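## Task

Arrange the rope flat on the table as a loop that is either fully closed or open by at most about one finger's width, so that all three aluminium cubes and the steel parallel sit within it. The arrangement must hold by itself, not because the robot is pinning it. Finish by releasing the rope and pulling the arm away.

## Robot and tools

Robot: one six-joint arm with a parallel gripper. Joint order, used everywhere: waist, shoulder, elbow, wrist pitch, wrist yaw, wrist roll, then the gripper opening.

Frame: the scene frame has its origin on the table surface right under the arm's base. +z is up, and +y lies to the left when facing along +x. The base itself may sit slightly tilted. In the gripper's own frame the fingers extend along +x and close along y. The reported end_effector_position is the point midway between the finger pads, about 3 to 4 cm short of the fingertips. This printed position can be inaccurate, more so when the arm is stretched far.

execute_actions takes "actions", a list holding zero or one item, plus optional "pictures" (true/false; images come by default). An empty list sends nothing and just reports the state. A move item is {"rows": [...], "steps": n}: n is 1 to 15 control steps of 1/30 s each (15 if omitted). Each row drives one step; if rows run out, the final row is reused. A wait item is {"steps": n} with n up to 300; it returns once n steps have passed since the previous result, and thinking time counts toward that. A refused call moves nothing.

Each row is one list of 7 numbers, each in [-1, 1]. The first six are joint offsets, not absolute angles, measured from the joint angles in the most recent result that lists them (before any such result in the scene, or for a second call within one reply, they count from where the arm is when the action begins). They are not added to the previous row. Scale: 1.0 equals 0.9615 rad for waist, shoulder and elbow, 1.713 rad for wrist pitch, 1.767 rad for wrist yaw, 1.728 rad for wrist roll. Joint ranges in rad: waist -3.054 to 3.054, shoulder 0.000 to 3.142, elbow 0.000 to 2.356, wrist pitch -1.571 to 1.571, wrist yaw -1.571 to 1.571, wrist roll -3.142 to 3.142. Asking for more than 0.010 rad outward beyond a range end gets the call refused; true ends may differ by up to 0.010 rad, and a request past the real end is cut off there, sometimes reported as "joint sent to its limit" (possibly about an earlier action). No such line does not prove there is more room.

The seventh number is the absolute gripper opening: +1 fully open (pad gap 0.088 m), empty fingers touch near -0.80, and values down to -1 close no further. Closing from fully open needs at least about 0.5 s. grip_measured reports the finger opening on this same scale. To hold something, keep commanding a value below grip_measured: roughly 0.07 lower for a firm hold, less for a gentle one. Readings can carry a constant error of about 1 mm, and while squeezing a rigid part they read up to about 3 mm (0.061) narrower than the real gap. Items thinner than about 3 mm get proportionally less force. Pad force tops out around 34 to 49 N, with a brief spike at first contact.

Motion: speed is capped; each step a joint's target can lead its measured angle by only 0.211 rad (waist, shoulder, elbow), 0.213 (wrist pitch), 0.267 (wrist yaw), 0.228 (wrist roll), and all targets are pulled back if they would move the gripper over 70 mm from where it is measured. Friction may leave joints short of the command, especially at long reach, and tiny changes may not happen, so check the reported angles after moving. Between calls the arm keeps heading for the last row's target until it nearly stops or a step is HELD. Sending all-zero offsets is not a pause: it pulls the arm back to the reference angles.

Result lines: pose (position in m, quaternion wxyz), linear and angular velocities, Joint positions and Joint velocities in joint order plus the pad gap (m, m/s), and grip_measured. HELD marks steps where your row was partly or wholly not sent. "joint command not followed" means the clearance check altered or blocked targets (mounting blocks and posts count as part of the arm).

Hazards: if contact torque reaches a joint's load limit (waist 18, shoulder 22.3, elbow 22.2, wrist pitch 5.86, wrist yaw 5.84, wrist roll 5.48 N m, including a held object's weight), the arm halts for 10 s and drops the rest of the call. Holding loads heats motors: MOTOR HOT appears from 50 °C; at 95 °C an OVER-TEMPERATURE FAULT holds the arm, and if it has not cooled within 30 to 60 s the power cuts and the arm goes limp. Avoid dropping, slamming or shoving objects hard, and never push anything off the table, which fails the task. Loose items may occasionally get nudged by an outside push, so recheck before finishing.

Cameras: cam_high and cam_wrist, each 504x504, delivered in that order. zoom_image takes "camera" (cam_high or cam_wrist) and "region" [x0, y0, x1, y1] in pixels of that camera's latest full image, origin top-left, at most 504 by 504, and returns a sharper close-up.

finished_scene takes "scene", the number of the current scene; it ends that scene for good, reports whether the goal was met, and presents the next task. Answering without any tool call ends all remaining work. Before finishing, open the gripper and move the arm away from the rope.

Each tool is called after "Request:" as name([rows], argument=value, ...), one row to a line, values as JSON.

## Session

Request:
execute_actions(actions=[])

Scene clock: 0.00 s of 4397.00 s.
end_effector_position=(+0.1801, -0.2777, +0.3189) grip_measured=+0.856 end_effector_quat_wxyz=(-0.038, +0.985, +0.007, -0.171) end_effector_velocity=(+0.000, +0.000, +0.003) end_effector_angular_velocity=(+0.002, -0.022, +0.001)
Joint positions: [-1.396  1.547  1.207 -0.938 -1.212  1.964  0.081]
Joint velocities: [-0.002 -0.002 -0.002  0.007 -0.022  0.007  0.   ]
Motor temperatures (°C, as the motors report them): [23 28 24 26 25 25]
Heat: hottest shoulder 28 °C (+0.0 °C/min).

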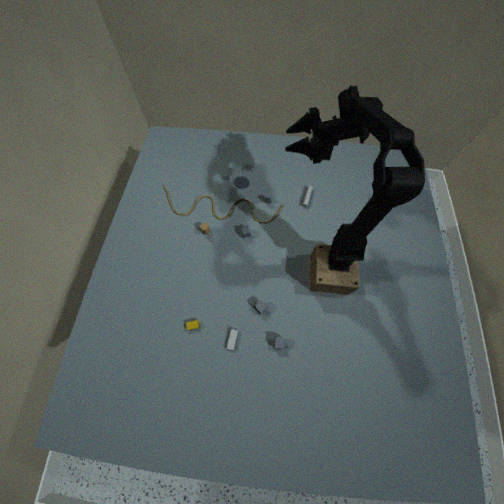

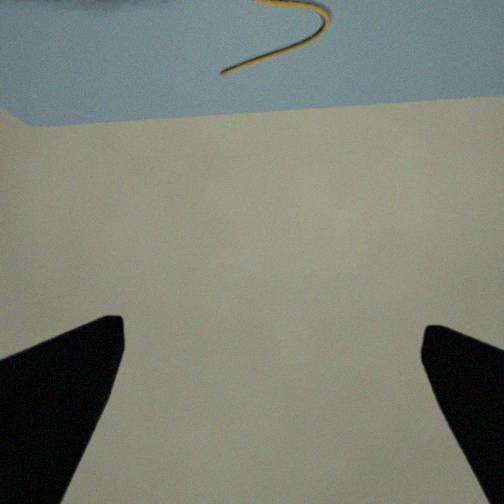

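Request:
zoom_image(camera="cam_high", region=[150,160,330,360])

Request:
execute_actions([
  {"rows":[[1,0.5,0.5,-0.2,0.686,-0.25,0.4]]},
], pictures=false)

Request:
execute_actions([
  {"steps":20},
], pictures=false)

Region (150, 160, 330, 360) of cam_high's 504x504 image, scaled by 2.520, with more detail than that image has; it fills the left 454 columns of this view, and the rest is white.

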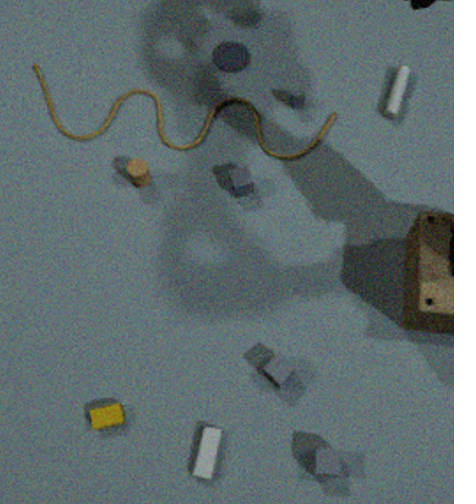

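Scene clock: 4.00 s of 4397.00 s.
end_effector_position=(+0.3188, -0.1952, +0.1881) grip_measured=+0.404 end_effector_quat_wxyz=(+0.308, +0.641, +0.376, -0.595) end_effector_velocity=(+0.261, +0.388, +0.016) end_effector_angular_velocity=(-0.943, +0.497, +1.759)
Joint positions: [-0.551  2.021  1.669 -1.274 -0.102  1.537  0.059]
Joint velocities: [ 1.678 -0.002  0.129 -0.022  1.062 -0.022 -0.001]
Motor temperatures (°C, as the motors report them): [24 28 25 26 25 25]
Heat: hottest shoulder 28 °C (+0.0 °C/min).
Steps of this call (steps 1 to 90: nothing new was sent; then 0.50 s passed at rest; steps 91 to 105: all 15 steps of this action). Readings (joint positions):
91: [-1.378 1.578 1.242 -1.002 -1.150 1.912]
92: [-1.329 1.626 1.306 -1.061 -1.070 1.845]
94: [-1.212 1.747 1.436 -1.166 -0.914 1.710]
98: [-0.976 1.955 1.625 -1.241 -0.604 1.573]
105: the state above

Scene clock: 4.67 s of 4397.00 s.
end_effector_position=(+0.3332, -0.1711, +0.1895) grip_measured=+0.402 end_effector_quat_wxyz=(+0.363, +0.588, +0.395, -0.605) end_effector_velocity=(-0.004, -0.002, +0.000) end_effector_angular_velocity=(-0.003, +0.010, +0.000)
Joint positions: [-0.436  2.021  1.678 -1.279 -0.003  1.534  0.059]
Joint velocities: [-0.007 -0.002 -0.002 -0.007  0.007 -0.007 -0.   ]
Motor temperatures (°C, as the motors report them): [24 29 25 26 25 25]
Heat: hottest shoulder 29 °C (+0.0 °C/min).
Steps of this call (steps 1 to 20: the robot went on to your last target). Readings (joint positions):
1: [-0.500 2.021 1.673 -1.275 -0.075 1.536]
2: [-0.461 2.021 1.676 -1.276 -0.056 1.535]
4: [-0.422 2.021 1.678 -1.278 -0.032 1.534]
8: [-0.429 2.021 1.678 -1.279 -0.008 1.534]
20: the state above

Request:
execute_actions([
  {"rows":[[0.013,0.32,0.015,0.22,0,0,0.4]]},
], pictures=false)

Request:
execute_actions([
  {"steps":8},
])

Scene clock: 8.57 s of 4397.00 s.
end_effector_position=(+0.3936, -0.1969, +0.0718) grip_measured=+0.402 end_effector_quat_wxyz=(+0.390, +0.601, +0.374, -0.589) end_effector_velocity=(+0.000, +0.005, +0.000) end_effector_angular_velocity=(+0.023, -0.003, +0.010)
Joint positions: [-0.426  2.328  1.69  -0.905 -0.003  1.534  0.059]
Joint velocities: [ 0.002 -0.002 -0.002 -0.007 -0.022 -0.007 -0.   ]
Motor temperatures (°C, as the motors report them): [24 29 25 26 25 25]
Heat: hottest shoulder 29 °C (+7.0 °C/min).
Steps of this call (steps 1 to 15: the robot went on to your last target; steps 16 to 90: nothing new was sent; then 0.40 s passed at rest; steps 91 to 105: all 15 steps of this action). Readings (joint positions):
91: [-0.436 2.042 1.678 -1.262 -0.003 1.534]
92: [-0.435 2.067 1.687 -1.202 -0.003 1.534]
94: [-0.432 2.147 1.702 -1.088 -0.003 1.534]
98: [-0.427 2.298 1.699 -0.946 -0.003 1.534]
105: the state above

Scene clock: 8.83 s of 4397.00 s.
end_effector_position=(+0.3941, -0.1971, +0.0719) grip_measured=+0.402 end_effector_quat_wxyz=(+0.391, +0.601, +0.373, -0.588) end_effector_velocity=(-0.006, +0.000, +0.000) end_effector_angular_velocity=(+0.003, +0.023, +0.019)
Joint positions: [-0.426  2.328  1.69  -0.903 -0.003  1.534  0.059]
Joint velocities: [-0.002 -0.002 -0.002 -0.022  0.007 -0.022 -0.   ]
Motor temperatures (°C, as the motors report them): [24 29 25 26 25 25]
Heat: hottest shoulder 29 °C (+6.8 °C/min).
Steps of this call (steps 1 to 8: the robot went on to your last target). Readings (joint positions):
1: [-0.426 2.328 1.690 -0.905 -0.003 1.534]
2: [-0.426 2.328 1.690 -0.905 -0.003 1.534]
4: [-0.426 2.328 1.690 -0.905 -0.003 1.534]
8: the state above

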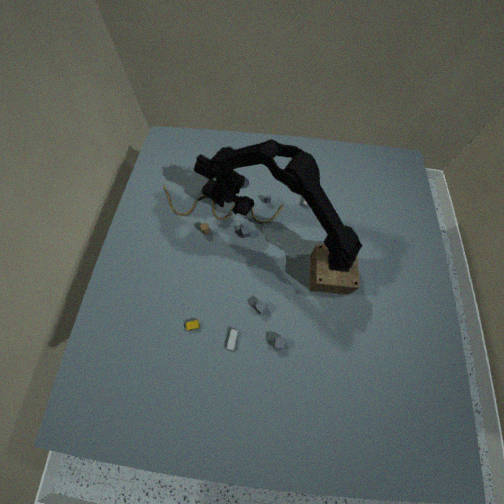

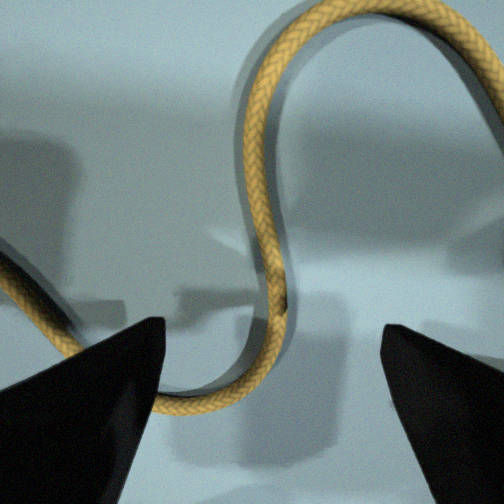

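Request:
execute_actions([
  {"rows":[[-0.02,0.085,0,0.045,0,0,0.4]],"steps":12},
], pictures=false)

Request:
execute_actions([
  {"rows":[[0,0,0,0,0,0,-1]]},
], pictures=false)

Request:
execute_actions([
  {"rows":[[0,-0.2,0,-0.11,0,0,-1]],"steps":12},
], pictures=false)

Request:
execute_actions([
  {"rows":[[0.4,-0.22,-0.4,0.07,0,0.45,-1]]},
], pictures=false)

Request:
execute_actions([
  {"steps":8},
], pictures=false)

Request:
execute_actions([
  {"rows":[[0.39,-0.2,-0.34,0.07,0,0.45,-1]]},
], pictures=false)

Request:
execute_actions([
  {"steps":8},
])

Scene clock: 17.37 s of 4397.00 s.
end_effector_position=(+0.3993, -0.2086, +0.0465) grip_measured=+0.402 end_effector_quat_wxyz=(+0.391, +0.609, +0.363, -0.588) end_effector_velocity=(-0.003, -0.001, +0.000) end_effector_angular_velocity=(+0.010, +0.003, -0.014)
Joint positions: [-0.444  2.392  1.696 -0.825 -0.005  1.534  0.059]
Joint velocities: [-0.007 -0.002 -0.002 -0.007 -0.007  0.007  0.   ]
Motor temperatures (°C, as the motors report them): [24 32 26 26 25 25]
Heat: hottest shoulder 32 °C (+13.8 °C/min).
Steps of this call (steps 1 to 15: the robot went on to your last target; steps 16 to 90: nothing new was sent; then 5.13 s passed at rest; steps 91 to 102: all 12 steps of this action). Readings (joint positions):
91: [-0.427 2.337 1.690 -0.892 -0.003 1.534]
92: [-0.429 2.346 1.692 -0.863 -0.003 1.534]
94: [-0.435 2.370 1.694 -0.842 -0.003 1.534]
98: [-0.444 2.391 1.696 -0.826 -0.005 1.534]
102: the state above

Scene clock: 17.87 s of 4397.00 s.
end_effector_position=(+0.3994, -0.2086, +0.0465) grip_measured=-0.743 end_effector_quat_wxyz=(+0.391, +0.609, +0.362, -0.588) end_effector_velocity=(+0.000, -0.002, +0.001) end_effector_angular_velocity=(-0.010, -0.003, +0.005)
Joint positions: [-0.444  2.392  1.696 -0.825 -0.005  1.534  0.003]
Joint velocities: [-0.002 -0.002 -0.002  0.007  0.007 -0.007  0.   ]
Motor temperatures (°C, as the motors report them): [24 32 26 26 25 25]
Heat: hottest shoulder 32 °C (+13.4 °C/min).
Steps of this call (steps 1 to 15: all 15 steps of this action). Readings (joint positions):
1: [-0.444 2.392 1.696 -0.829 -0.005 1.534]
2: [-0.444 2.392 1.696 -0.832 -0.005 1.534]
4: [-0.444 2.392 1.696 -0.829 -0.005 1.534]
8: [-0.444 2.392 1.696 -0.828 -0.005 1.534]
15: the state above

Scene clock: 18.27 s of 4397.00 s.
end_effector_position=(+0.3843, -0.2007, +0.1304) grip_measured=-0.742 end_effector_quat_wxyz=(+0.397, +0.612, +0.356, -0.584) end_effector_velocity=(-0.020, +0.013, -0.035) end_effector_angular_velocity=(+0.090, +0.126, +0.006)
Joint positions: [-0.444  2.193  1.703 -1.011 -0.005  1.534  0.003]
Joint velocities: [-0.002  0.071 -0.017 -0.066 -0.022 -0.007 -0.   ]
Motor temperatures (°C, as the motors report them): [24 32 26 26 25 25]
Heat: hottest shoulder 32 °C (+13.1 °C/min).
Steps of this call (steps 1 to 12: all 12 steps of this action). Readings (joint positions):
1: [-0.444 2.373 1.696 -0.846 -0.005 1.534]
2: [-0.444 2.350 1.693 -0.911 -0.005 1.534]
4: [-0.444 2.288 1.687 -0.972 -0.005 1.534]
8: [-0.444 2.197 1.702 -0.998 -0.005 1.534]
12: the state above

Scene clock: 18.77 s of 4397.00 s.
end_effector_position=(+0.3597, -0.0321, +0.1134) grip_measured=-0.742 end_effector_quat_wxyz=(+0.266, +0.659, +0.269, -0.650) end_effector_velocity=(+0.003, -0.045, +0.017) end_effector_angular_velocity=(-0.024, -0.065, -0.547)
Joint positions: [-0.054  1.998  1.331 -0.894 -0.009  2.272  0.003]
Joint velocities: [-0.115 -0.056 -0.007  0.022  0.022  0.432 -0.   ]
Motor temperatures (°C, as the motors report them): [24 32 26 26 25 25]
Heat: hottest shoulder 32 °C (+12.8 °C/min).
Steps of this call (steps 1 to 15: all 15 steps of this action). Readings (joint positions):
1: [-0.436 2.175 1.676 -0.979 0.000 1.572]
2: [-0.414 2.148 1.633 -0.960 0.002 1.621]
4: [-0.337 2.085 1.547 -0.938 0.002 1.720]
8: [-0.144 2.008 1.409 -0.904 -0.004 1.941]
15: the state above

Scene clock: 19.03 s of 4397.00 s.
end_effector_position=(+0.3602, -0.0347, +0.1155) grip_measured=-0.742 end_effector_quat_wxyz=(+0.254, +0.667, +0.254, -0.653) end_effector_velocity=(-0.004, +0.001, -0.001) end_effector_angular_velocity=(+0.009, +0.012, -0.039)
Joint positions: [-0.06   1.992  1.331 -0.893 -0.008  2.308  0.003]
Joint velocities: [-0.002 -0.002 -0.007 -0.007 -0.007  0.037 -0.   ]
Motor temperatures (°C, as the motors report them): [24 32 26 26 25 25]
Heat: hottest shoulder 32 °C (+12.6 °C/min).
Steps of this call (steps 1 to 8: the robot went on to your last target). Readings (joint positions):
1: [-0.057 1.996 1.331 -0.893 -0.008 2.284]
2: [-0.060 1.994 1.331 -0.893 -0.008 2.292]
4: [-0.060 1.992 1.331 -0.893 -0.008 2.301]
8: the state above

Scene clock: 19.53 s of 4397.00 s.
end_effector_position=(+0.2857, +0.0824, +0.1012) grip_measured=-0.742 end_effector_quat_wxyz=(+0.123, +0.696, +0.130, -0.696) end_effector_velocity=(+0.004, +0.001, +0.016) end_effector_angular_velocity=(+0.006, -0.048, -0.283)
Joint positions: [ 0.314  1.81   1.016 -0.775 -0.011  3.057  0.003]
Joint velocities: [ 0.002 -0.056  0.002 -0.007  0.007  0.286 -0.001]
Motor temperatures (°C, as the motors report them): [24 32 26 26 25 25]
Heat: hottest shoulder 32 °C (+12.3 °C/min).
Steps of this call (steps 1 to 15: all 15 steps of this action). Readings (joint positions):
1: [-0.048 1.966 1.298 -0.848 0.002 2.356]
2: [-0.014 1.932 1.250 -0.829 0.005 2.413]
4: [0.087 1.865 1.158 -0.812 -0.000 2.524]
8: [0.286 1.820 1.046 -0.787 -0.013 2.782]
15: the state above

Scene clock: 19.80 s of 4397.00 s.
end_effector_position=(+0.2858, +0.0824, +0.1016) grip_measured=-0.742 end_effector_quat_wxyz=(+0.114, +0.698, +0.122, -0.697) end_effector_velocity=(-0.000, -0.002, -0.001) end_effector_angular_velocity=(-0.006, -0.004, -0.010)
Joint positions: [ 0.314  1.809  1.015 -0.775 -0.011  3.081  0.003]
Joint velocities: [-0.002 -0.002 -0.007  0.007  0.007  0.007  0.   ]
Motor temperatures (°C, as the motors report them): [24 32 26 26 25 25]
Heat: hottest shoulder 32 °C (+12.1 °C/min).
Steps of this call (steps 1 to 8: the robot went on to your last target). Readings (joint positions):
1: [0.314 1.809 1.016 -0.775 -0.011 3.065]
2: [0.314 1.809 1.016 -0.775 -0.011 3.070]
4: [0.314 1.809 1.016 -0.775 -0.011 3.077]
8: the state above

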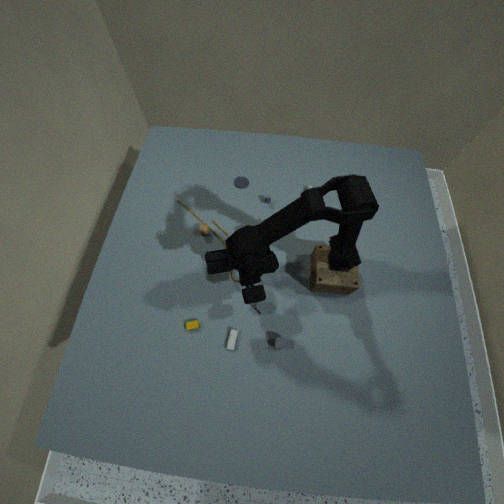

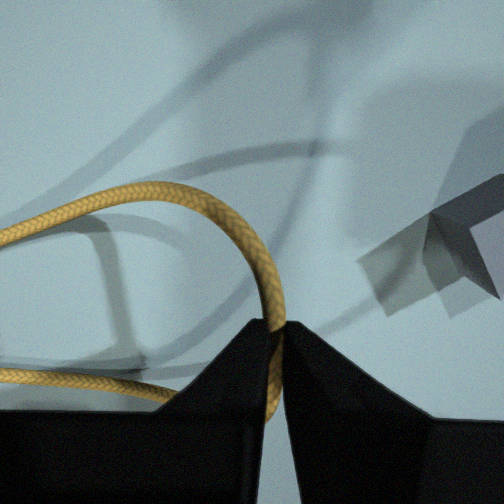

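Request:
execute_actions([
  {"rows":[[0,0.14,-0.07,0.13,0,0,-1]],"steps":12},
], pictures=false)

Request:
execute_actions([
  {"rows":[[0,0,0,0,0,0,0.2]],"steps":12},
], pictures=false)

Request:
execute_actions([
  {"rows":[[0,-0.7,0.1,-0.45,0,-1,0.2]]},
], pictures=false)

Request:
execute_actions([
  {"steps":15},
])

Request:
zoom_image(camera="cam_high", region=[150,160,330,360])

Scene clock: 26.07 s of 4397.00 s.
end_effector_position=(+0.2951, +0.0851, +0.0536) grip_measured=-0.742 end_effector_quat_wxyz=(+0.113, +0.708, +0.123, -0.686) end_effector_velocity=(-0.005, -0.001, +0.000) end_effector_angular_velocity=(+0.001, +0.023, +0.005)
Joint positions: [ 0.314  1.936  0.953 -0.555 -0.011  3.082  0.003]
Joint velocities: [-0.002 -0.002 -0.002 -0.022 -0.007 -0.007 -0.   ]
Motor temperatures (°C, as the motors report them): [24 32 26 26 25 25]
Heat: hottest shoulder 32 °C (+9.2 °C/min).
Steps of this call (steps 1 to 30: the robot went on to your last target; steps 31 to 90: nothing new was sent; then 2.87 s passed at rest; steps 91 to 102: all 12 steps of this action). Readings (joint positions):
91: [0.314 1.824 1.004 -0.734 -0.011 3.082]
92: [0.314 1.845 0.995 -0.662 -0.011 3.082]
94: [0.314 1.900 0.982 -0.601 -0.011 3.082]
98: [0.314 1.936 0.953 -0.568 -0.011 3.082]
102: the state above

Scene clock: 26.47 s of 4397.00 s.
end_effector_position=(+0.2951, +0.0851, +0.0536) grip_measured=+0.181 end_effector_quat_wxyz=(+0.113, +0.708, +0.123, -0.686) end_effector_velocity=(-0.002, +0.000, +0.000) end_effector_angular_velocity=(+0.019, +0.013, +0.001)
Joint positions: [ 0.314  1.936  0.953 -0.555 -0.011  3.082  0.048]
Joint velocities: [-0.007 -0.002 -0.002 -0.007 -0.022 -0.007  0.011]
Motor temperatures (°C, as the motors report them): [24 32 26 26 25 25]
Heat: hottest shoulder 32 °C (+9.1 °C/min).
Steps of this call (steps 1 to 12: all 12 steps of this action). Readings (joint positions):
1: [0.314 1.936 0.953 -0.555 -0.011 3.082]
2: [0.314 1.936 0.953 -0.555 -0.011 3.082]
4: [0.314 1.936 0.953 -0.555 -0.011 3.082]
8: [0.314 1.936 0.953 -0.555 -0.011 3.082]
12: the state above

Scene clock: 26.97 s of 4397.00 s.
end_effector_position=(+0.1969, +0.0573, +0.2345) grip_measured=+0.198 end_effector_quat_wxyz=(+0.432, +0.580, +0.426, -0.544) end_effector_velocity=(-0.067, -0.017, +0.003) end_effector_angular_velocity=(-0.155, +0.205, +2.015)
Joint positions: [ 0.314  1.271  1.048 -1.299 -0.011  2.112  0.049]
Joint velocities: [ 0.002 -0.046 -0.007 -0.3   -0.007 -2.015 -0.   ]
Motor temperatures (°C, as the motors report them): [24 32 26 26 25 25]
Heat: hottest shoulder 32 °C (+8.9 °C/min).
Steps of this call (steps 1 to 15: all 15 steps of this action). Readings (joint positions):
1: [0.314 1.915 0.964 -0.592 -0.011 3.037]
2: [0.314 1.883 0.972 -0.661 -0.011 2.975]
4: [0.314 1.776 0.996 -0.777 -0.011 2.849]
8: [0.314 1.527 1.046 -1.018 -0.011 2.579]
15: the state above

Scene clock: 27.47 s of 4397.00 s.
end_effector_position=(+0.1915, +0.0558, +0.2345) grip_measured=+0.198 end_effector_quat_wxyz=(+0.607, +0.378, +0.600, -0.360) end_effector_velocity=(-0.002, -0.001, -0.000) end_effector_angular_velocity=(-0.014, +0.001, +0.215)
Joint positions: [ 0.314  1.269  1.048 -1.324 -0.011  1.373  0.049]
Joint velocities: [ 0.002 -0.002 -0.002 -0.007  0.007 -0.212  0.   ]
Motor temperatures (°C, as the motors report them): [24 32 26 26 25 25]
Heat: hottest shoulder 32 °C (+8.7 °C/min).
Steps of this call (steps 1 to 15: the robot went on to your last target). Readings (joint positions):
1: [0.314 1.271 1.048 -1.307 -0.011 2.045]
2: [0.314 1.271 1.048 -1.312 -0.011 1.978]
4: [0.314 1.270 1.048 -1.318 -0.011 1.845]
8: [0.314 1.269 1.048 -1.323 -0.011 1.576]
15: the state above

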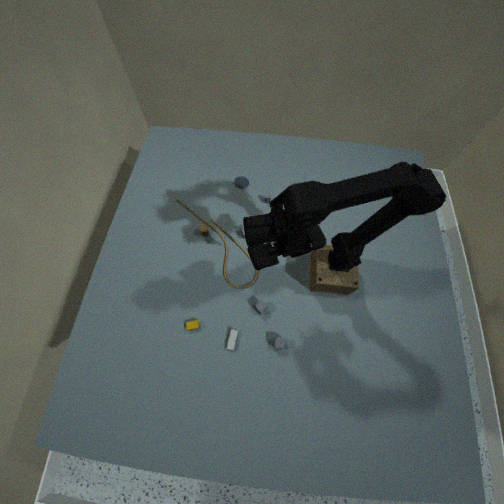

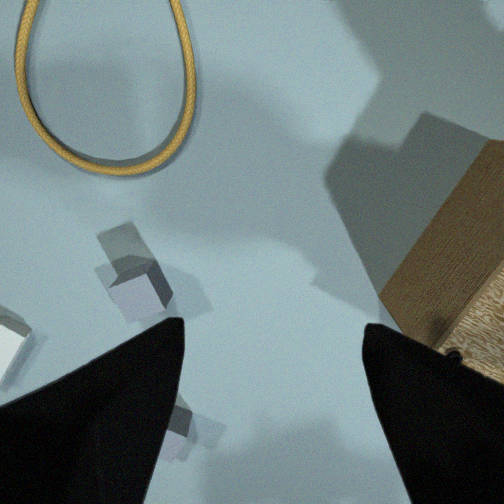

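Region (150, 160, 330, 360) of cam_high's 504x504 image, scaled by 2.520, with more detail than that image has; it fills the left 454 columns of this view, and the rest is white.

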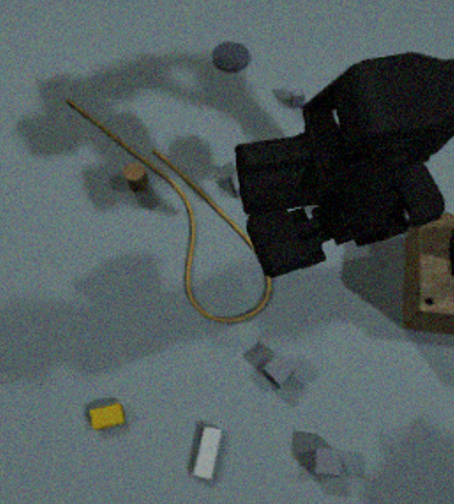

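Request:
execute_actions([
  {"rows":[[-0.42,0.69,0.16,0.28,0,-0.35,0.2]]},
], pictures=false)

Request:
execute_actions([
  {"steps":12},
])

Scene clock: 31.90 s of 4397.00 s.
end_effector_position=(+0.3298, -0.0405, +0.1104) grip_measured=+0.198 end_effector_quat_wxyz=(+0.632, +0.315, +0.637, -0.308) end_effector_velocity=(-0.042, +0.003, -0.151) end_effector_angular_velocity=(+0.048, +0.428, +0.181)
Joint positions: [-0.088  1.915  1.198 -0.858 -0.011  0.784  0.049]
Joint velocities: [-0.002  0.442 -0.056  0.066  0.007 -0.183 -0.   ]
Motor temperatures (°C, as the motors report them): [24 32 26 26 25 25]
Heat: hottest shoulder 32 °C (+7.5 °C/min).
Steps of this call (steps 1 to 30: the robot went on to your last target; steps 31 to 90: nothing new was sent; then 0.93 s passed at rest; steps 91 to 105: all 15 steps of this action). Readings (joint positions):
91: [0.295 1.291 1.061 -1.316 -0.019 1.316]
92: [0.252 1.325 1.085 -1.262 -0.019 1.266]
94: [0.163 1.417 1.140 -1.148 -0.018 1.166]
98: [-0.003 1.596 1.182 -0.961 -0.014 0.956]
105: the state above

Scene clock: 32.30 s of 4397.00 s.
end_effector_position=(+0.3316, -0.0408, +0.1069) grip_measured=+0.198 end_effector_quat_wxyz=(+0.635, +0.311, +0.639, -0.304) end_effector_velocity=(-0.002, +0.003, +0.000) end_effector_angular_velocity=(+0.023, +0.004, +0.005)
Joint positions: [-0.088  1.926  1.198 -0.846 -0.011  0.771  0.049]
Joint velocities: [-0.002 -0.002 -0.002 -0.007 -0.022 -0.007  0.   ]
Motor temperatures (°C, as the motors report them): [24 32 26 26 25 25]
Heat: hottest shoulder 32 °C (+7.4 °C/min).
Steps of this call (steps 1 to 12: the robot went on to your last target). Readings (joint positions):
1: [-0.088 1.924 1.198 -0.856 -0.011 0.780]
2: [-0.088 1.926 1.198 -0.851 -0.011 0.778]
4: [-0.088 1.926 1.198 -0.846 -0.011 0.774]
8: [-0.088 1.926 1.198 -0.846 -0.011 0.772]
12: the state above

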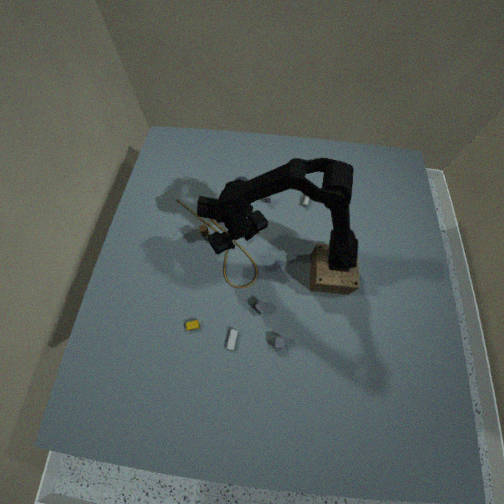

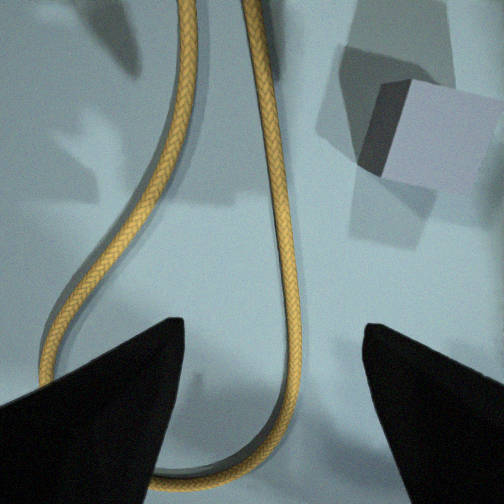

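Request:
execute_actions([
  {"rows":[[0,0.165,-0.11,0.15,0,0,0.2]],"steps":13},
], pictures=false)

Request:
execute_actions([
  {"rows":[[0,0,0,0,0,0,-1]]},
], pictures=false)

Request:
execute_actions([
  {"rows":[[0,-0.15,0.1,-0.15,0,0,-1]],"steps":10},
], pictures=false)

Request:
execute_actions([
  {"rows":[[-0.18,-0.21,-0.31,0.06,0,0.3,-1]]},
], pictures=false)

Request:
execute_actions([
  {"rows":[[0,0.14,-0.05,0.11,0,0,-1]],"steps":12},
], pictures=false)

Request:
execute_actions([
  {"rows":[[0,0,0,0,0,0,0.2]],"steps":12},
], pictures=false)

Request:
execute_actions([
  {"rows":[[0.5,-0.65,0.15,-0.45,0,0,0.2]]},
], pictures=false)

Request:
execute_actions([
  {"steps":10},
])

Request:
zoom_image(camera="cam_high", region=[150,160,330,360])

Scene clock: 42.90 s of 4397.00 s.
end_effector_position=(+0.3353, -0.0414, +0.0415) grip_measured=+0.198 end_effector_quat_wxyz=(+0.639, +0.314, +0.634, -0.302) end_effector_velocity=(+0.004, +0.000, +0.000) end_effector_angular_velocity=(+0.019, -0.025, +0.015)
Joint positions: [-0.09   2.071  1.104 -0.59  -0.013  0.772  0.049]
Joint velocities: [-0.007 -0.002 -0.002  0.022 -0.022 -0.022 -0.   ]
Motor temperatures (°C, as the motors report them): [24 32 26 26 25 25]
Heat: hottest shoulder 32 °C (+5.6 °C/min).
Steps of this call (steps 1 to 30: the robot went on to your last target; steps 31 to 90: nothing new was sent; then 7.17 s passed at rest; steps 91 to 103: all 13 steps of this action). Readings (joint positions):
91: [-0.088 1.944 1.185 -0.807 -0.011 0.771]
92: [-0.088 1.965 1.170 -0.729 -0.011 0.771]
94: [-0.088 2.029 1.145 -0.650 -0.011 0.771]
98: [-0.090 2.068 1.105 -0.602 -0.013 0.772]
103: the state above

Scene clock: 43.40 s of 4397.00 s.
end_effector_position=(+0.3354, -0.0416, +0.0414) grip_measured=-0.742 end_effector_quat_wxyz=(+0.640, +0.313, +0.634, -0.302) end_effector_velocity=(-0.002, +0.001, +0.000) end_effector_angular_velocity=(+0.008, +0.006, +0.005)
Joint positions: [-0.09   2.071  1.104 -0.59  -0.012  0.772  0.003]
Joint velocities: [-0.002 -0.002 -0.002 -0.007 -0.007 -0.007  0.   ]
Motor temperatures (°C, as the motors report them): [24 32 26 26 25 25]
Heat: hottest shoulder 32 °C (+5.5 °C/min).
Steps of this call (steps 1 to 15: all 15 steps of this action). Readings (joint positions):
1: [-0.090 2.071 1.104 -0.591 -0.012 0.772]
2: [-0.090 2.071 1.104 -0.591 -0.012 0.772]
4: [-0.090 2.071 1.104 -0.591 -0.012 0.772]
8: [-0.090 2.071 1.104 -0.591 -0.012 0.772]
15: the state above

Scene clock: 43.73 s of 4397.00 s.
end_effector_position=(+0.3338, -0.0414, +0.1073) grip_measured=-0.742 end_effector_quat_wxyz=(+0.638, +0.313, +0.636, -0.303) end_effector_velocity=(-0.037, +0.005, -0.000) end_effector_angular_velocity=(+0.029, +0.166, +0.005)
Joint positions: [-0.09   1.926  1.2   -0.838 -0.012  0.772  0.003]
Joint velocities: [-0.002 -0.002 -0.002 -0.168 -0.007 -0.007 -0.   ]
Motor temperatures (°C, as the motors report them): [24 32 26 26 25 25]
Heat: hottest shoulder 32 °C (+5.5 °C/min).
Steps of this call (steps 1 to 10: all 10 steps of this action). Readings (joint positions):
1: [-0.090 2.055 1.118 -0.635 -0.012 0.772]
2: [-0.090 2.038 1.132 -0.710 -0.012 0.772]
4: [-0.090 1.981 1.153 -0.786 -0.012 0.772]
8: [-0.090 1.928 1.200 -0.827 -0.012 0.772]
10: the state above

Scene clock: 44.23 s of 4397.00 s.
end_effector_position=(+0.2649, -0.0813, +0.1001) grip_measured=-0.742 end_effector_quat_wxyz=(+0.499, +0.509, +0.493, -0.498) end_effector_velocity=(-0.003, +0.002, +0.005) end_effector_angular_velocity=(+0.023, -0.004, -0.058)
Joint positions: [-0.264  1.734  0.915 -0.738 -0.009  1.283  0.003]
Joint velocities: [-0.007 -0.022 -0.002 -0.022 -0.022  0.051 -0.   ]
Motor temperatures (°C, as the motors report them): [24 32 26 26 25 25]
Heat: hottest shoulder 32 °C (+5.4 °C/min).
Steps of this call (steps 1 to 15: all 15 steps of this action). Readings (joint positions):
1: [-0.101 1.899 1.166 -0.797 -0.020 0.822]
2: [-0.134 1.859 1.108 -0.775 -0.023 0.891]
4: [-0.219 1.775 1.004 -0.771 -0.010 1.027]
8: [-0.267 1.742 0.927 -0.745 -0.008 1.225]
15: the state above

Scene clock: 44.63 s of 4397.00 s.
end_effector_position=(+0.2745, -0.0843, +0.0593) grip_measured=-0.742 end_effector_quat_wxyz=(+0.504, +0.512, +0.488, -0.496) end_effector_velocity=(-0.004, +0.004, +0.000) end_effector_angular_velocity=(+0.027, +0.014, +0.006)
Joint positions: [-0.264  1.86   0.872 -0.552 -0.009  1.284  0.003]
Joint velocities: [-0.002 -0.002 -0.002 -0.022 -0.022 -0.007 -0.   ]
Motor temperatures (°C, as the motors report them): [24 32 26 26 25 25]
Heat: hottest shoulder 32 °C (+5.4 °C/min).
Steps of this call (steps 1 to 12: all 12 steps of this action). Readings (joint positions):
1: [-0.264 1.749 0.908 -0.705 -0.009 1.284]
2: [-0.264 1.772 0.903 -0.642 -0.009 1.284]
4: [-0.264 1.826 0.896 -0.590 -0.009 1.284]
8: [-0.264 1.859 0.872 -0.563 -0.009 1.284]
12: the state above

Scene clock: 45.03 s of 4397.00 s.
end_effector_position=(+0.2745, -0.0843, +0.0593) grip_measured=+0.181 end_effector_quat_wxyz=(+0.504, +0.512, +0.488, -0.496) end_effector_velocity=(-0.002, +0.001, +0.000) end_effector_angular_velocity=(+0.008, +0.005, +0.020)
Joint positions: [-0.264  1.86   0.872 -0.552 -0.009  1.284  0.048]
Joint velocities: [-0.002 -0.002 -0.002 -0.007 -0.007 -0.022  0.01 ]
Motor temperatures (°C, as the motors report them): [24 32 26 26 25 25]
Heat: hottest shoulder 32 °C (+5.3 °C/min).
Steps of this call (steps 1 to 12: all 12 steps of this action). Readings (joint positions):
1: [-0.264 1.860 0.872 -0.552 -0.009 1.284]
2: [-0.264 1.860 0.872 -0.552 -0.009 1.284]
4: [-0.264 1.860 0.872 -0.552 -0.009 1.284]
8: [-0.264 1.860 0.872 -0.552 -0.009 1.284]
12: the state above

Scene clock: 45.53 s of 4397.00 s.
end_effector_position=(+0.2009, +0.0363, +0.2301) grip_measured=+0.198 end_effector_quat_wxyz=(+0.616, +0.393, +0.584, -0.353) end_effector_velocity=(-0.139, -0.014, +0.058) end_effector_angular_velocity=(-0.001, +0.215, +0.047)
Joint positions: [ 0.209  1.248  1.015 -1.266 -0.012  1.284  0.049]
Joint velocities: [ 0.022 -0.369 -0.002 -0.579 -0.037 -0.022 -0.   ]
Motor temperatures (°C, as the motors report them): [24 32 26 26 25 25]
Heat: hottest shoulder 32 °C (+5.3 °C/min).
Steps of this call (steps 1 to 15: all 15 steps of this action). Readings (joint positions):
1: [-0.252 1.844 0.884 -0.584 -0.003 1.284]
2: [-0.221 1.821 0.897 -0.635 -0.002 1.284]
4: [-0.137 1.746 0.930 -0.716 -0.003 1.284]
8: [0.055 1.562 0.994 -0.897 -0.005 1.284]
15: the state above

Scene clock: 45.87 s of 4397.00 s.
end_effector_position=(+0.1888, +0.0352, +0.2311) grip_measured=+0.198 end_effector_quat_wxyz=(+0.605, +0.382, +0.597, -0.363) end_effector_velocity=(-0.005, -0.000, -0.000) end_effector_angular_velocity=(+0.003, +0.023, +0.005)
Joint positions: [ 0.214  1.24   1.015 -1.32  -0.012  1.284  0.049]
Joint velocities: [-0.002 -0.002 -0.002 -0.022 -0.007 -0.007 -0.   ]
Motor temperatures (°C, as the motors report them): [24 32 26 26 25 25]
Heat: hottest shoulder 32 °C (+5.2 °C/min).
Steps of this call (steps 1 to 10: the robot went on to your last target). Readings (joint positions):
1: [0.210 1.242 1.015 -1.283 -0.012 1.284]
2: [0.211 1.241 1.015 -1.295 -0.012 1.284]
4: [0.212 1.241 1.015 -1.308 -0.012 1.284]
8: [0.214 1.240 1.015 -1.319 -0.012 1.284]
10: the state above

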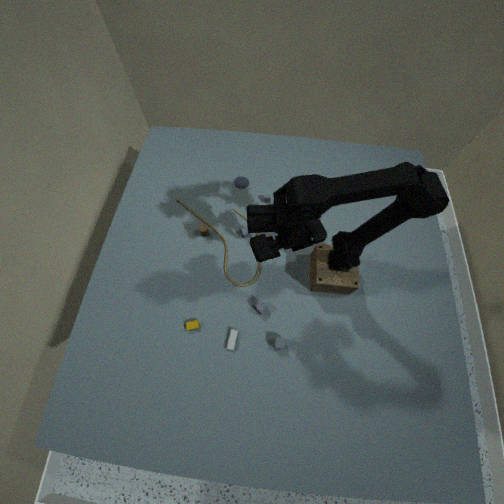

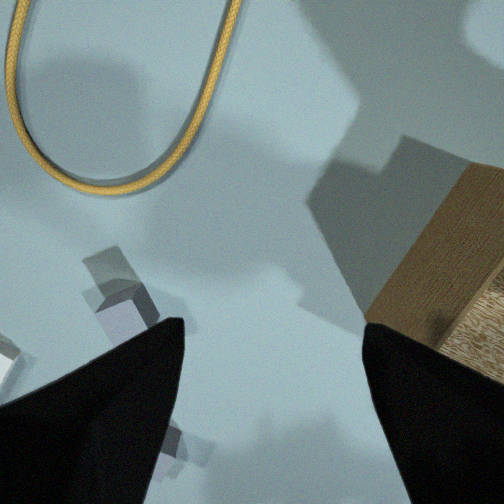

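Region (150, 160, 330, 360) of cam_high's 504x504 image, scaled by 2.520, with more detail than that image has; it fills the left 454 columns of this view, and the rest is white.

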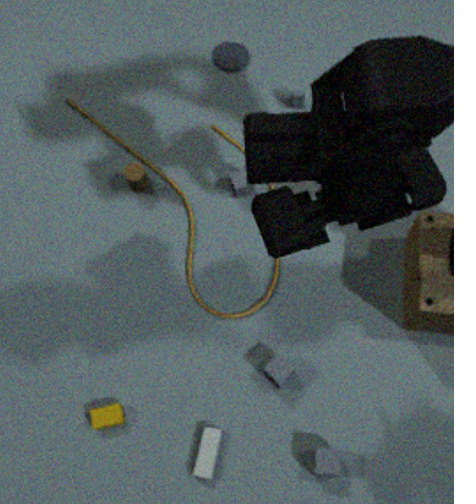

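Request:
execute_actions([
  {"rows":[[-0.565,1,0.96,0.245,0,-0.6,0]]},
], pictures=false)

Request:
execute_actions([
  {"steps":15},
], pictures=false)

Request:
execute_actions([
  {"rows":[[0,0.21,0,0,0,0,0]]},
])

Scene clock: 52.70 s of 4397.00 s.
end_effector_position=(+0.4102, -0.1418, +0.2565) grip_measured=+0.003 end_effector_quat_wxyz=(+0.770, +0.327, +0.470, -0.281) end_effector_velocity=(+0.421, -0.415, -0.047) end_effector_angular_velocity=(-0.968, -0.188, +1.220)
Joint positions: [-0.298  1.841  1.618 -0.916 -0.013  0.577  0.039]
Joint velocities: [-0.574  1.731  1.858  0.344  0.022 -1.985 -0.   ]
Motor temperatures (°C, as the motors report them): [24 32 27 26 25 25]
Heat: hottest shoulder 32 °C (+4.6 °C/min).
Steps of this call (steps 1 to 30: the robot went on to your last target; steps 31 to 90: nothing new was sent; then 3.33 s passed at rest; steps 91 to 105: all 15 steps of this action). Readings (joint positions):
91: [0.196 1.260 1.031 -1.317 -0.018 1.248]
92: [0.158 1.293 1.062 -1.270 -0.018 1.204]
94: [0.080 1.376 1.141 -1.171 -0.018 1.118]
98: [-0.066 1.522 1.285 -1.028 -0.018 0.953]
105: the state above

Scene clock: 53.20 s of 4397.00 s.
end_effector_position=(+0.4774, -0.1829, +0.2001) grip_measured=+0.002 end_effector_quat_wxyz=(+0.800, +0.207, +0.521, -0.215) end_effector_velocity=(+0.029, -0.012, +0.047) end_effector_angular_velocity=(-0.057, -0.143, +0.021)
Joint positions: [-0.33   2.197  1.924 -0.9   -0.012  0.251  0.039]
Joint velocities: [-0.002 -0.002  0.129  0.022 -0.007 -0.022 -0.   ]
Motor temperatures (°C, as the motors report them): [24 32 27 26 25 25]
Heat: hottest shoulder 32 °C (+4.5 °C/min).
Steps of this call (steps 1 to 15: the robot went on to your last target). Readings (joint positions):
1: [-0.314 1.899 1.681 -0.909 -0.013 0.511]
2: [-0.325 1.957 1.742 -0.907 -0.012 0.445]
4: [-0.333 2.065 1.847 -0.896 -0.012 0.342]
8: [-0.331 2.175 1.902 -0.901 -0.012 0.270]
15: the state above

Scene clock: 53.70 s of 4397.00 s.
end_effector_position=(+0.4683, -0.1794, +0.0999) grip_measured=+0.002 end_effector_quat_wxyz=(+0.738, +0.215, +0.602, -0.214) end_effector_velocity=(+0.001, -0.000, -0.002) end_effector_angular_velocity=(+0.004, -0.004, +0.006)
Joint positions: [-0.33   2.401  1.921 -0.899 -0.012  0.251  0.039]
Joint velocities: [-0.002  0.002 -0.002  0.007 -0.007 -0.007 -0.   ]
Motor temperatures (°C, as the motors report them): [24 32 27 26 25 25]
Heat: hottest shoulder 32 °C (+4.5 °C/min).
Steps of this call (steps 1 to 15: all 15 steps of this action). Readings (joint positions):
1: [-0.330 2.214 1.928 -0.900 -0.012 0.251]
2: [-0.330 2.233 1.938 -0.894 -0.012 0.251]
4: [-0.330 2.286 1.945 -0.892 -0.012 0.251]
8: [-0.330 2.388 1.927 -0.903 -0.012 0.251]
15: the state above

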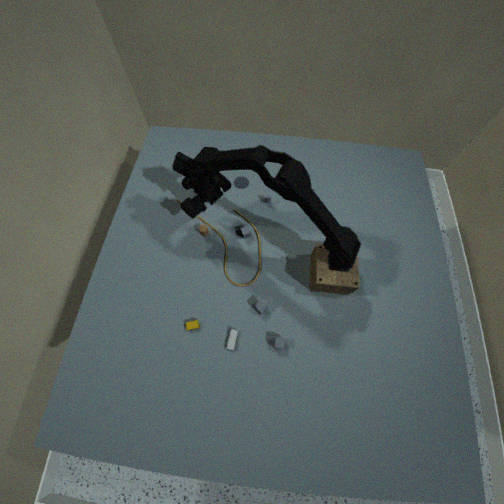

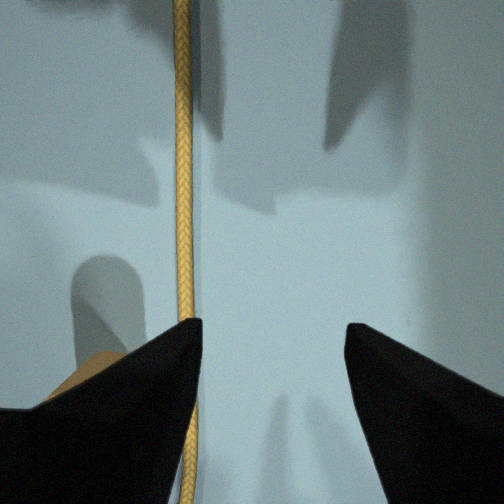

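Request:
execute_actions([
  {"rows":[[0.07,0.17,0.17,0.02,0,0,0]]},
], pictures=false)

Request:
execute_actions([
  {"rows":[[0,0.045,0,0.025,0,0,-0.2]],"steps":12},
])

Scene clock: 58.77 s of 4397.00 s.
end_effector_position=(+0.5098, -0.1557, +0.0686) grip_measured=+0.002 end_effector_quat_wxyz=(+0.755, +0.193, +0.597, -0.189) end_effector_velocity=(+0.005, -0.032, +0.017) end_effector_angular_velocity=(-0.010, -0.051, -0.047)
Joint positions: [-0.261  2.555  2.072 -0.865 -0.011  0.251  0.039]
Joint velocities: [-0.056 -0.002  0.056 -0.007 -0.007 -0.007 -0.   ]
Motor temperatures (°C, as the motors report them): [24 34 27 26 25 25]
Heat: hottest shoulder 34 °C (+6.1 °C/min).
Steps of this call (steps 1 to 15: the robot went on to your last target; steps 16 to 90: nothing new was sent; then 1.57 s passed at rest; steps 91 to 105: all 15 steps of this action). Readings (joint positions):
91: [-0.327 2.425 1.948 -0.912 -0.011 0.251]
92: [-0.319 2.455 1.992 -0.884 -0.010 0.251]
94: [-0.295 2.507 2.048 -0.862 -0.010 0.251]
98: [-0.255 2.548 2.059 -0.868 -0.011 0.251]
105: the state above

Scene clock: 59.17 s of 4397.00 s.
end_effector_position=(+0.5140, -0.1579, +0.0545) grip_measured=-0.195 end_effector_quat_wxyz=(+0.758, +0.193, +0.593, -0.189) end_effector_velocity=(+0.003, -0.001, -0.001) end_effector_angular_velocity=(-0.003, -0.017, +0.021)
Joint positions: [-0.262  2.586  2.072 -0.823 -0.011  0.251  0.029]
Joint velocities: [-0.002  0.002 -0.002  0.022 -0.007 -0.022 -0.001]
Motor temperatures (°C, as the motors report them): [24 34 27 26 25 25]
Heat: hottest shoulder 34 °C (+6.1 °C/min).
Steps of this call (steps 1 to 12: all 12 steps of this action). Readings (joint positions):
1: [-0.262 2.557 2.072 -0.858 -0.011 0.251]
2: [-0.262 2.561 2.072 -0.842 -0.011 0.251]
4: [-0.262 2.570 2.072 -0.833 -0.011 0.251]
8: [-0.262 2.585 2.072 -0.827 -0.011 0.251]
12: the state above

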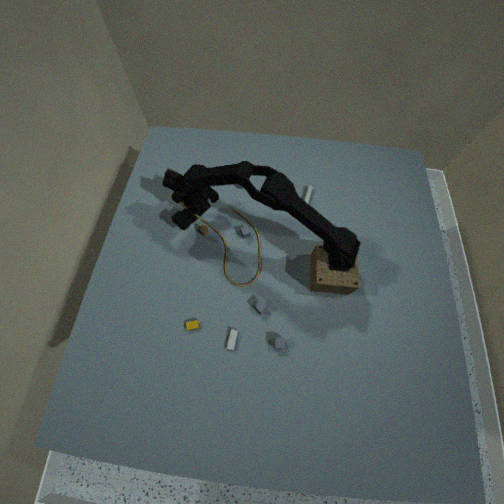

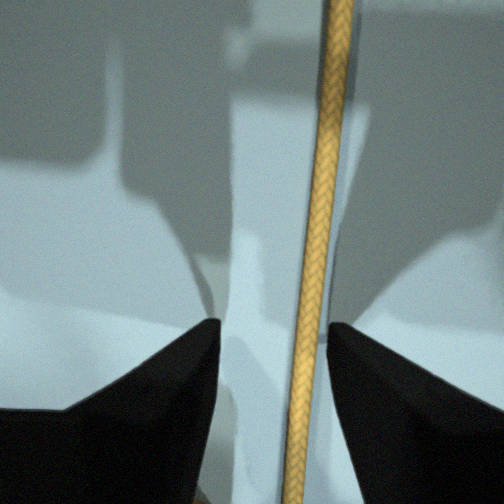

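Request:
execute_actions([
  {"rows":[[0,0.025,0,0.008,0,0,-0.2]],"steps":10},
], pictures=false)

Request:
execute_actions([
  {"rows":[[0,0,0,0,0,0,-1]],"steps":12},
], pictures=false)

Scene clock: 62.70 s of 4397.00 s.
end_effector_position=(+0.5157, -0.1584, +0.0518) grip_measured=-0.198 end_effector_quat_wxyz=(+0.760, +0.193, +0.591, -0.189) end_effector_velocity=(+0.000, +0.002, +0.002) end_effector_angular_velocity=(+0.013, -0.002, +0.038)
Joint positions: [-0.262  2.593  2.072 -0.81  -0.011  0.251  0.029]
Joint velocities: [-0.002 -0.002  0.002 -0.007 -0.022 -0.037  0.   ]
Motor temperatures (°C, as the motors report them): [24 35 27 26 25 25]
Heat: hottest shoulder 35 °C (+7.0 °C/min).
Steps of this call (steps 1 to 15: the robot went on to your last target; steps 16 to 90: nothing new was sent; then 0.20 s passed at rest; steps 91 to 100: all 10 steps of this action). Readings (joint positions):
91: [-0.262 2.587 2.072 -0.821 -0.011 0.251]
92: [-0.262 2.588 2.072 -0.817 -0.011 0.251]
94: [-0.262 2.591 2.072 -0.814 -0.011 0.251]
98: [-0.262 2.593 2.072 -0.811 -0.011 0.251]
100: the state above

Scene clock: 63.10 s of 4397.00 s.
end_effector_position=(+0.5157, -0.1584, +0.0518) grip_measured=-0.742 end_effector_quat_wxyz=(+0.760, +0.193, +0.591, -0.189) end_effector_velocity=(-0.003, -0.002, +0.000) end_effector_angular_velocity=(-0.003, +0.009, -0.011)
Joint positions: [-0.262  2.593  2.072 -0.81  -0.011  0.251  0.003]
Joint velocities: [-0.002 -0.002 -0.002 -0.007  0.007  0.007 -0.   ]
Motor temperatures (°C, as the motors report them): [24 35 27 26 25 25]
Heat: hottest shoulder 35 °C (+7.1 °C/min).
Steps of this call (steps 1 to 12: all 12 steps of this action). Readings (joint positions):
1: [-0.262 2.593 2.072 -0.810 -0.011 0.251]
2: [-0.262 2.593 2.072 -0.810 -0.011 0.251]
4: [-0.262 2.593 2.072 -0.810 -0.011 0.251]
8: [-0.262 2.593 2.072 -0.810 -0.011 0.251]
12: the state above

Request:
execute_actions([
  {"rows":[[0,-0.07,0,0,0,0,-1]],"steps":8},
], pictures=false)

Request:
execute_actions([
  {"rows":[[-0.3,-0.21,-0.39,-0.05,0,0.6,-1]]},
], pictures=false)

Request:
execute_actions([
  {"steps":8},
], pictures=false)

Request:
execute_actions([
  {"rows":[[0,0,0,0,0,0,0.2]],"steps":12},
], pictures=false)

Request:
execute_actions([
  {"rows":[[0,-0.25,0,-0.14,0,0,0.2]],"steps":15},
])

Scene clock: 69.80 s of 4397.00 s.
end_effector_position=(+0.5229, -0.1606, +0.0817) grip_measured=-0.742 end_effector_quat_wxyz=(+0.778, +0.191, +0.568, -0.189) end_effector_velocity=(+0.014, -0.002, +0.075) end_effector_angular_velocity=(-0.035, -0.130, +0.012)
Joint positions: [-0.262  2.536  2.072 -0.81  -0.011  0.251  0.003]
Joint velocities: [ 0.002 -0.144 -0.002 -0.007 -0.007 -0.007 -0.   ]
Motor temperatures (°C, as the motors report them): [24 37 28 26 25 25]
Heat: hottest shoulder 37 °C (+7.0 °C/min).
Steps of this call (steps 1 to 15: the robot went on to your last target; steps 16 to 90: nothing new was sent; then 3.43 s passed at rest; steps 91 to 98: all 8 steps of this action). Readings (joint positions):
91: [-0.262 2.587 2.072 -0.810 -0.011 0.251]
92: [-0.262 2.582 2.072 -0.813 -0.011 0.251]
94: [-0.262 2.567 2.072 -0.813 -0.011 0.251]
98: the state above

Scene clock: 70.30 s of 4397.00 s.
end_effector_position=(+0.3654, -0.2536, +0.0657) grip_measured=-0.742 end_effector_quat_wxyz=(+0.486, +0.528, +0.466, -0.518) end_effector_velocity=(+0.041, +0.064, +0.009) end_effector_angular_velocity=(+0.074, -0.041, -1.849)
Joint positions: [-0.57   2.354  1.71  -0.896 -0.008  1.056  0.003]
Joint velocities: [ 0.164 -0.032 -0.017 -0.007 -0.022  2.015 -0.   ]
Motor temperatures (°C, as the motors report them): [24 37 28 26 25 25]
Heat: hottest shoulder 37 °C (+7.1 °C/min).
Steps of this call (steps 1 to 15: all 15 steps of this action). Readings (joint positions):
1: [-0.267 2.517 2.056 -0.806 -0.015 0.278]
2: [-0.280 2.494 2.025 -0.828 -0.017 0.316]
4: [-0.329 2.446 1.959 -0.851 -0.017 0.393]
8: [-0.472 2.373 1.822 -0.872 -0.015 0.586]
15: the state above

Scene clock: 70.57 s of 4397.00 s.
end_effector_position=(+0.3719, -0.2457, +0.0687) grip_measured=-0.742 end_effector_quat_wxyz=(+0.434, +0.574, +0.411, -0.559) end_effector_velocity=(-0.004, -0.005, +0.002) end_effector_angular_velocity=(-0.000, +0.004, -0.137)
Joint positions: [-0.548  2.346  1.71  -0.896 -0.009  1.274  0.003]
Joint velocities: [-0.012 -0.002  0.002 -0.007  0.007  0.125 -0.   ]
Motor temperatures (°C, as the motors report them): [24 37 27 26 25 25]
Heat: hottest shoulder 37 °C (+7.1 °C/min).
Steps of this call (steps 1 to 8: the robot went on to your last target). Readings (joint positions):
1: [-0.564 2.352 1.710 -0.896 -0.008 1.123]
2: [-0.558 2.351 1.710 -0.896 -0.008 1.175]
4: [-0.549 2.348 1.710 -0.896 -0.009 1.233]
8: the state above

Scene clock: 70.97 s of 4397.00 s.
end_effector_position=(+0.3719, -0.2457, +0.0687) grip_measured=+0.181 end_effector_quat_wxyz=(+0.434, +0.575, +0.411, -0.559) end_effector_velocity=(-0.002, +0.001, +0.000) end_effector_angular_velocity=(+0.009, +0.002, +0.020)
Joint positions: [-0.548  2.346  1.71  -0.896 -0.009  1.275  0.048]
Joint velocities: [-0.002 -0.002 -0.002 -0.007 -0.007 -0.022  0.011]
Motor temperatures (°C, as the motors report them): [24 37 27 26 25 25]
Heat: hottest shoulder 37 °C (+7.0 °C/min).
Steps of this call (steps 1 to 12: all 12 steps of this action). Readings (joint positions):
1: [-0.548 2.346 1.710 -0.896 -0.009 1.275]
2: [-0.548 2.346 1.710 -0.896 -0.009 1.275]
4: [-0.548 2.346 1.710 -0.896 -0.009 1.275]
8: [-0.548 2.346 1.710 -0.896 -0.009 1.275]
12: the state above

Scene clock: 71.47 s of 4397.00 s.
end_effector_position=(+0.3463, -0.2287, +0.1701) grip_measured=+0.198 end_effector_quat_wxyz=(+0.439, +0.577, +0.405, -0.557) end_effector_velocity=(-0.002, +0.001, +0.000) end_effector_angular_velocity=(-0.003, +0.011, +0.024)
Joint positions: [-0.548  2.1    1.718 -1.134 -0.009  1.275  0.049]
Joint velocities: [ 0.002 -0.002 -0.002 -0.007  0.007 -0.022 -0.   ]
Motor temperatures (°C, as the motors report them): [24 37 27 26 25 25]
Heat: hottest shoulder 37 °C (+7.2 °C/min).
Steps of this call (steps 1 to 15: all 15 steps of this action). Readings (joint positions):
1: [-0.548 2.328 1.710 -0.919 -0.009 1.275]
2: [-0.548 2.307 1.707 -0.984 -0.009 1.275]
4: [-0.548 2.236 1.700 -1.061 -0.009 1.275]
8: [-0.548 2.109 1.716 -1.115 -0.009 1.275]
15: the state above

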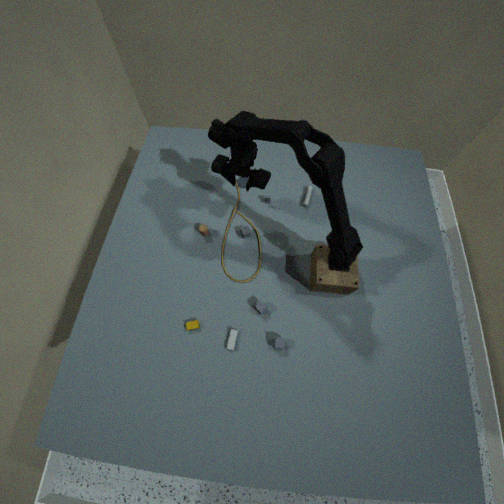

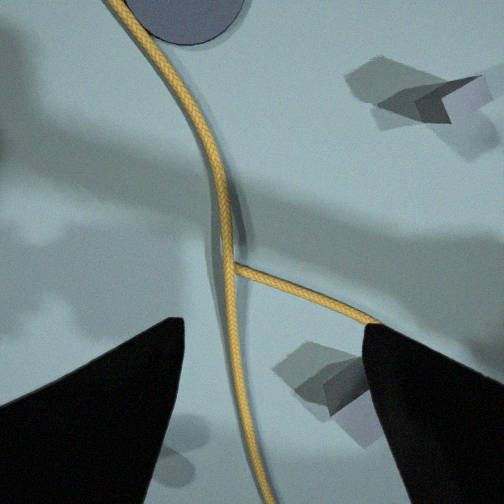

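Request:
execute_actions([
  {"rows":[[-0.24,-0.1,-0.4,0.165,0,-0.74,0.3]]},
], pictures=false)

Request:
execute_actions([
  {"steps":12},
])

Scene clock: 75.80 s of 4397.00 s.
end_effector_position=(+0.2566, -0.2717, +0.1117) grip_measured=+0.297 end_effector_quat_wxyz=(+0.611, +0.382, +0.575, -0.386) end_effector_velocity=(+0.005, +0.008, +0.000) end_effector_angular_velocity=(-0.067, +0.062, +1.991)
Joint positions: [-0.778  2.014  1.346 -0.853 -0.007  0.333  0.054]
Joint velocities: [ 0.022 -0.002 -0.002 -0.007 -0.007 -1.971  0.   ]
Motor temperatures (°C, as the motors report them): [24 37 27 26 25 25]
Heat: hottest shoulder 37 °C (+6.0 °C/min).
Steps of this call (steps 1 to 15: the robot went on to your last target; steps 16 to 90: nothing new was sent; then 0.83 s passed at rest; steps 91 to 105: all 15 steps of this action). Readings (joint positions):
91: [-0.557 2.088 1.689 -1.091 -0.016 1.233]
92: [-0.582 2.069 1.645 -1.037 -0.018 1.178]
94: [-0.663 2.039 1.555 -0.951 -0.016 1.065]
98: [-0.792 2.017 1.388 -0.882 -0.005 0.802]
105: the state above

Scene clock: 76.20 s of 4397.00 s.
end_effector_position=(+0.2567, -0.2715, +0.1116) grip_measured=+0.298 end_effector_quat_wxyz=(+0.666, +0.277, +0.631, -0.286) end_effector_velocity=(-0.004, -0.001, +0.000) end_effector_angular_velocity=(-0.003, +0.013, +0.073)
Joint positions: [-0.777  2.014  1.346 -0.853 -0.007  0.004  0.054]
Joint velocities: [-0.007 -0.002 -0.002 -0.007  0.007 -0.081  0.   ]
Motor temperatures (°C, as the motors report them): [24 37 27 26 25 25]
Heat: hottest shoulder 37 °C (+6.1 °C/min).
Steps of this call (steps 1 to 12: the robot went on to your last target). Readings (joint positions):
1: [-0.777 2.014 1.346 -0.853 -0.007 0.267]
2: [-0.777 2.014 1.346 -0.853 -0.007 0.200]
4: [-0.777 2.014 1.346 -0.853 -0.007 0.094]
8: [-0.777 2.014 1.346 -0.853 -0.007 0.020]
12: the state above

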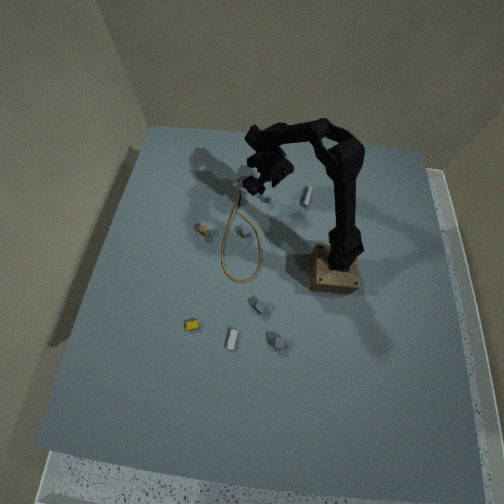

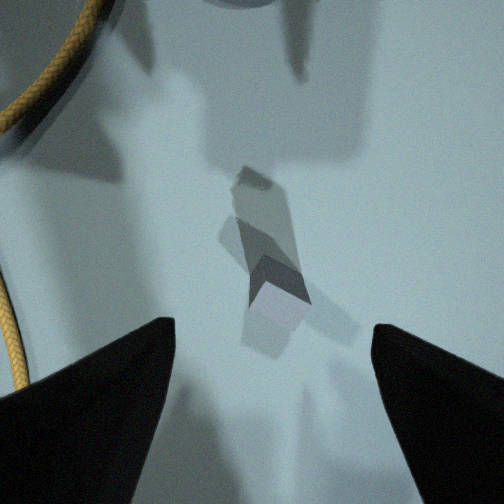

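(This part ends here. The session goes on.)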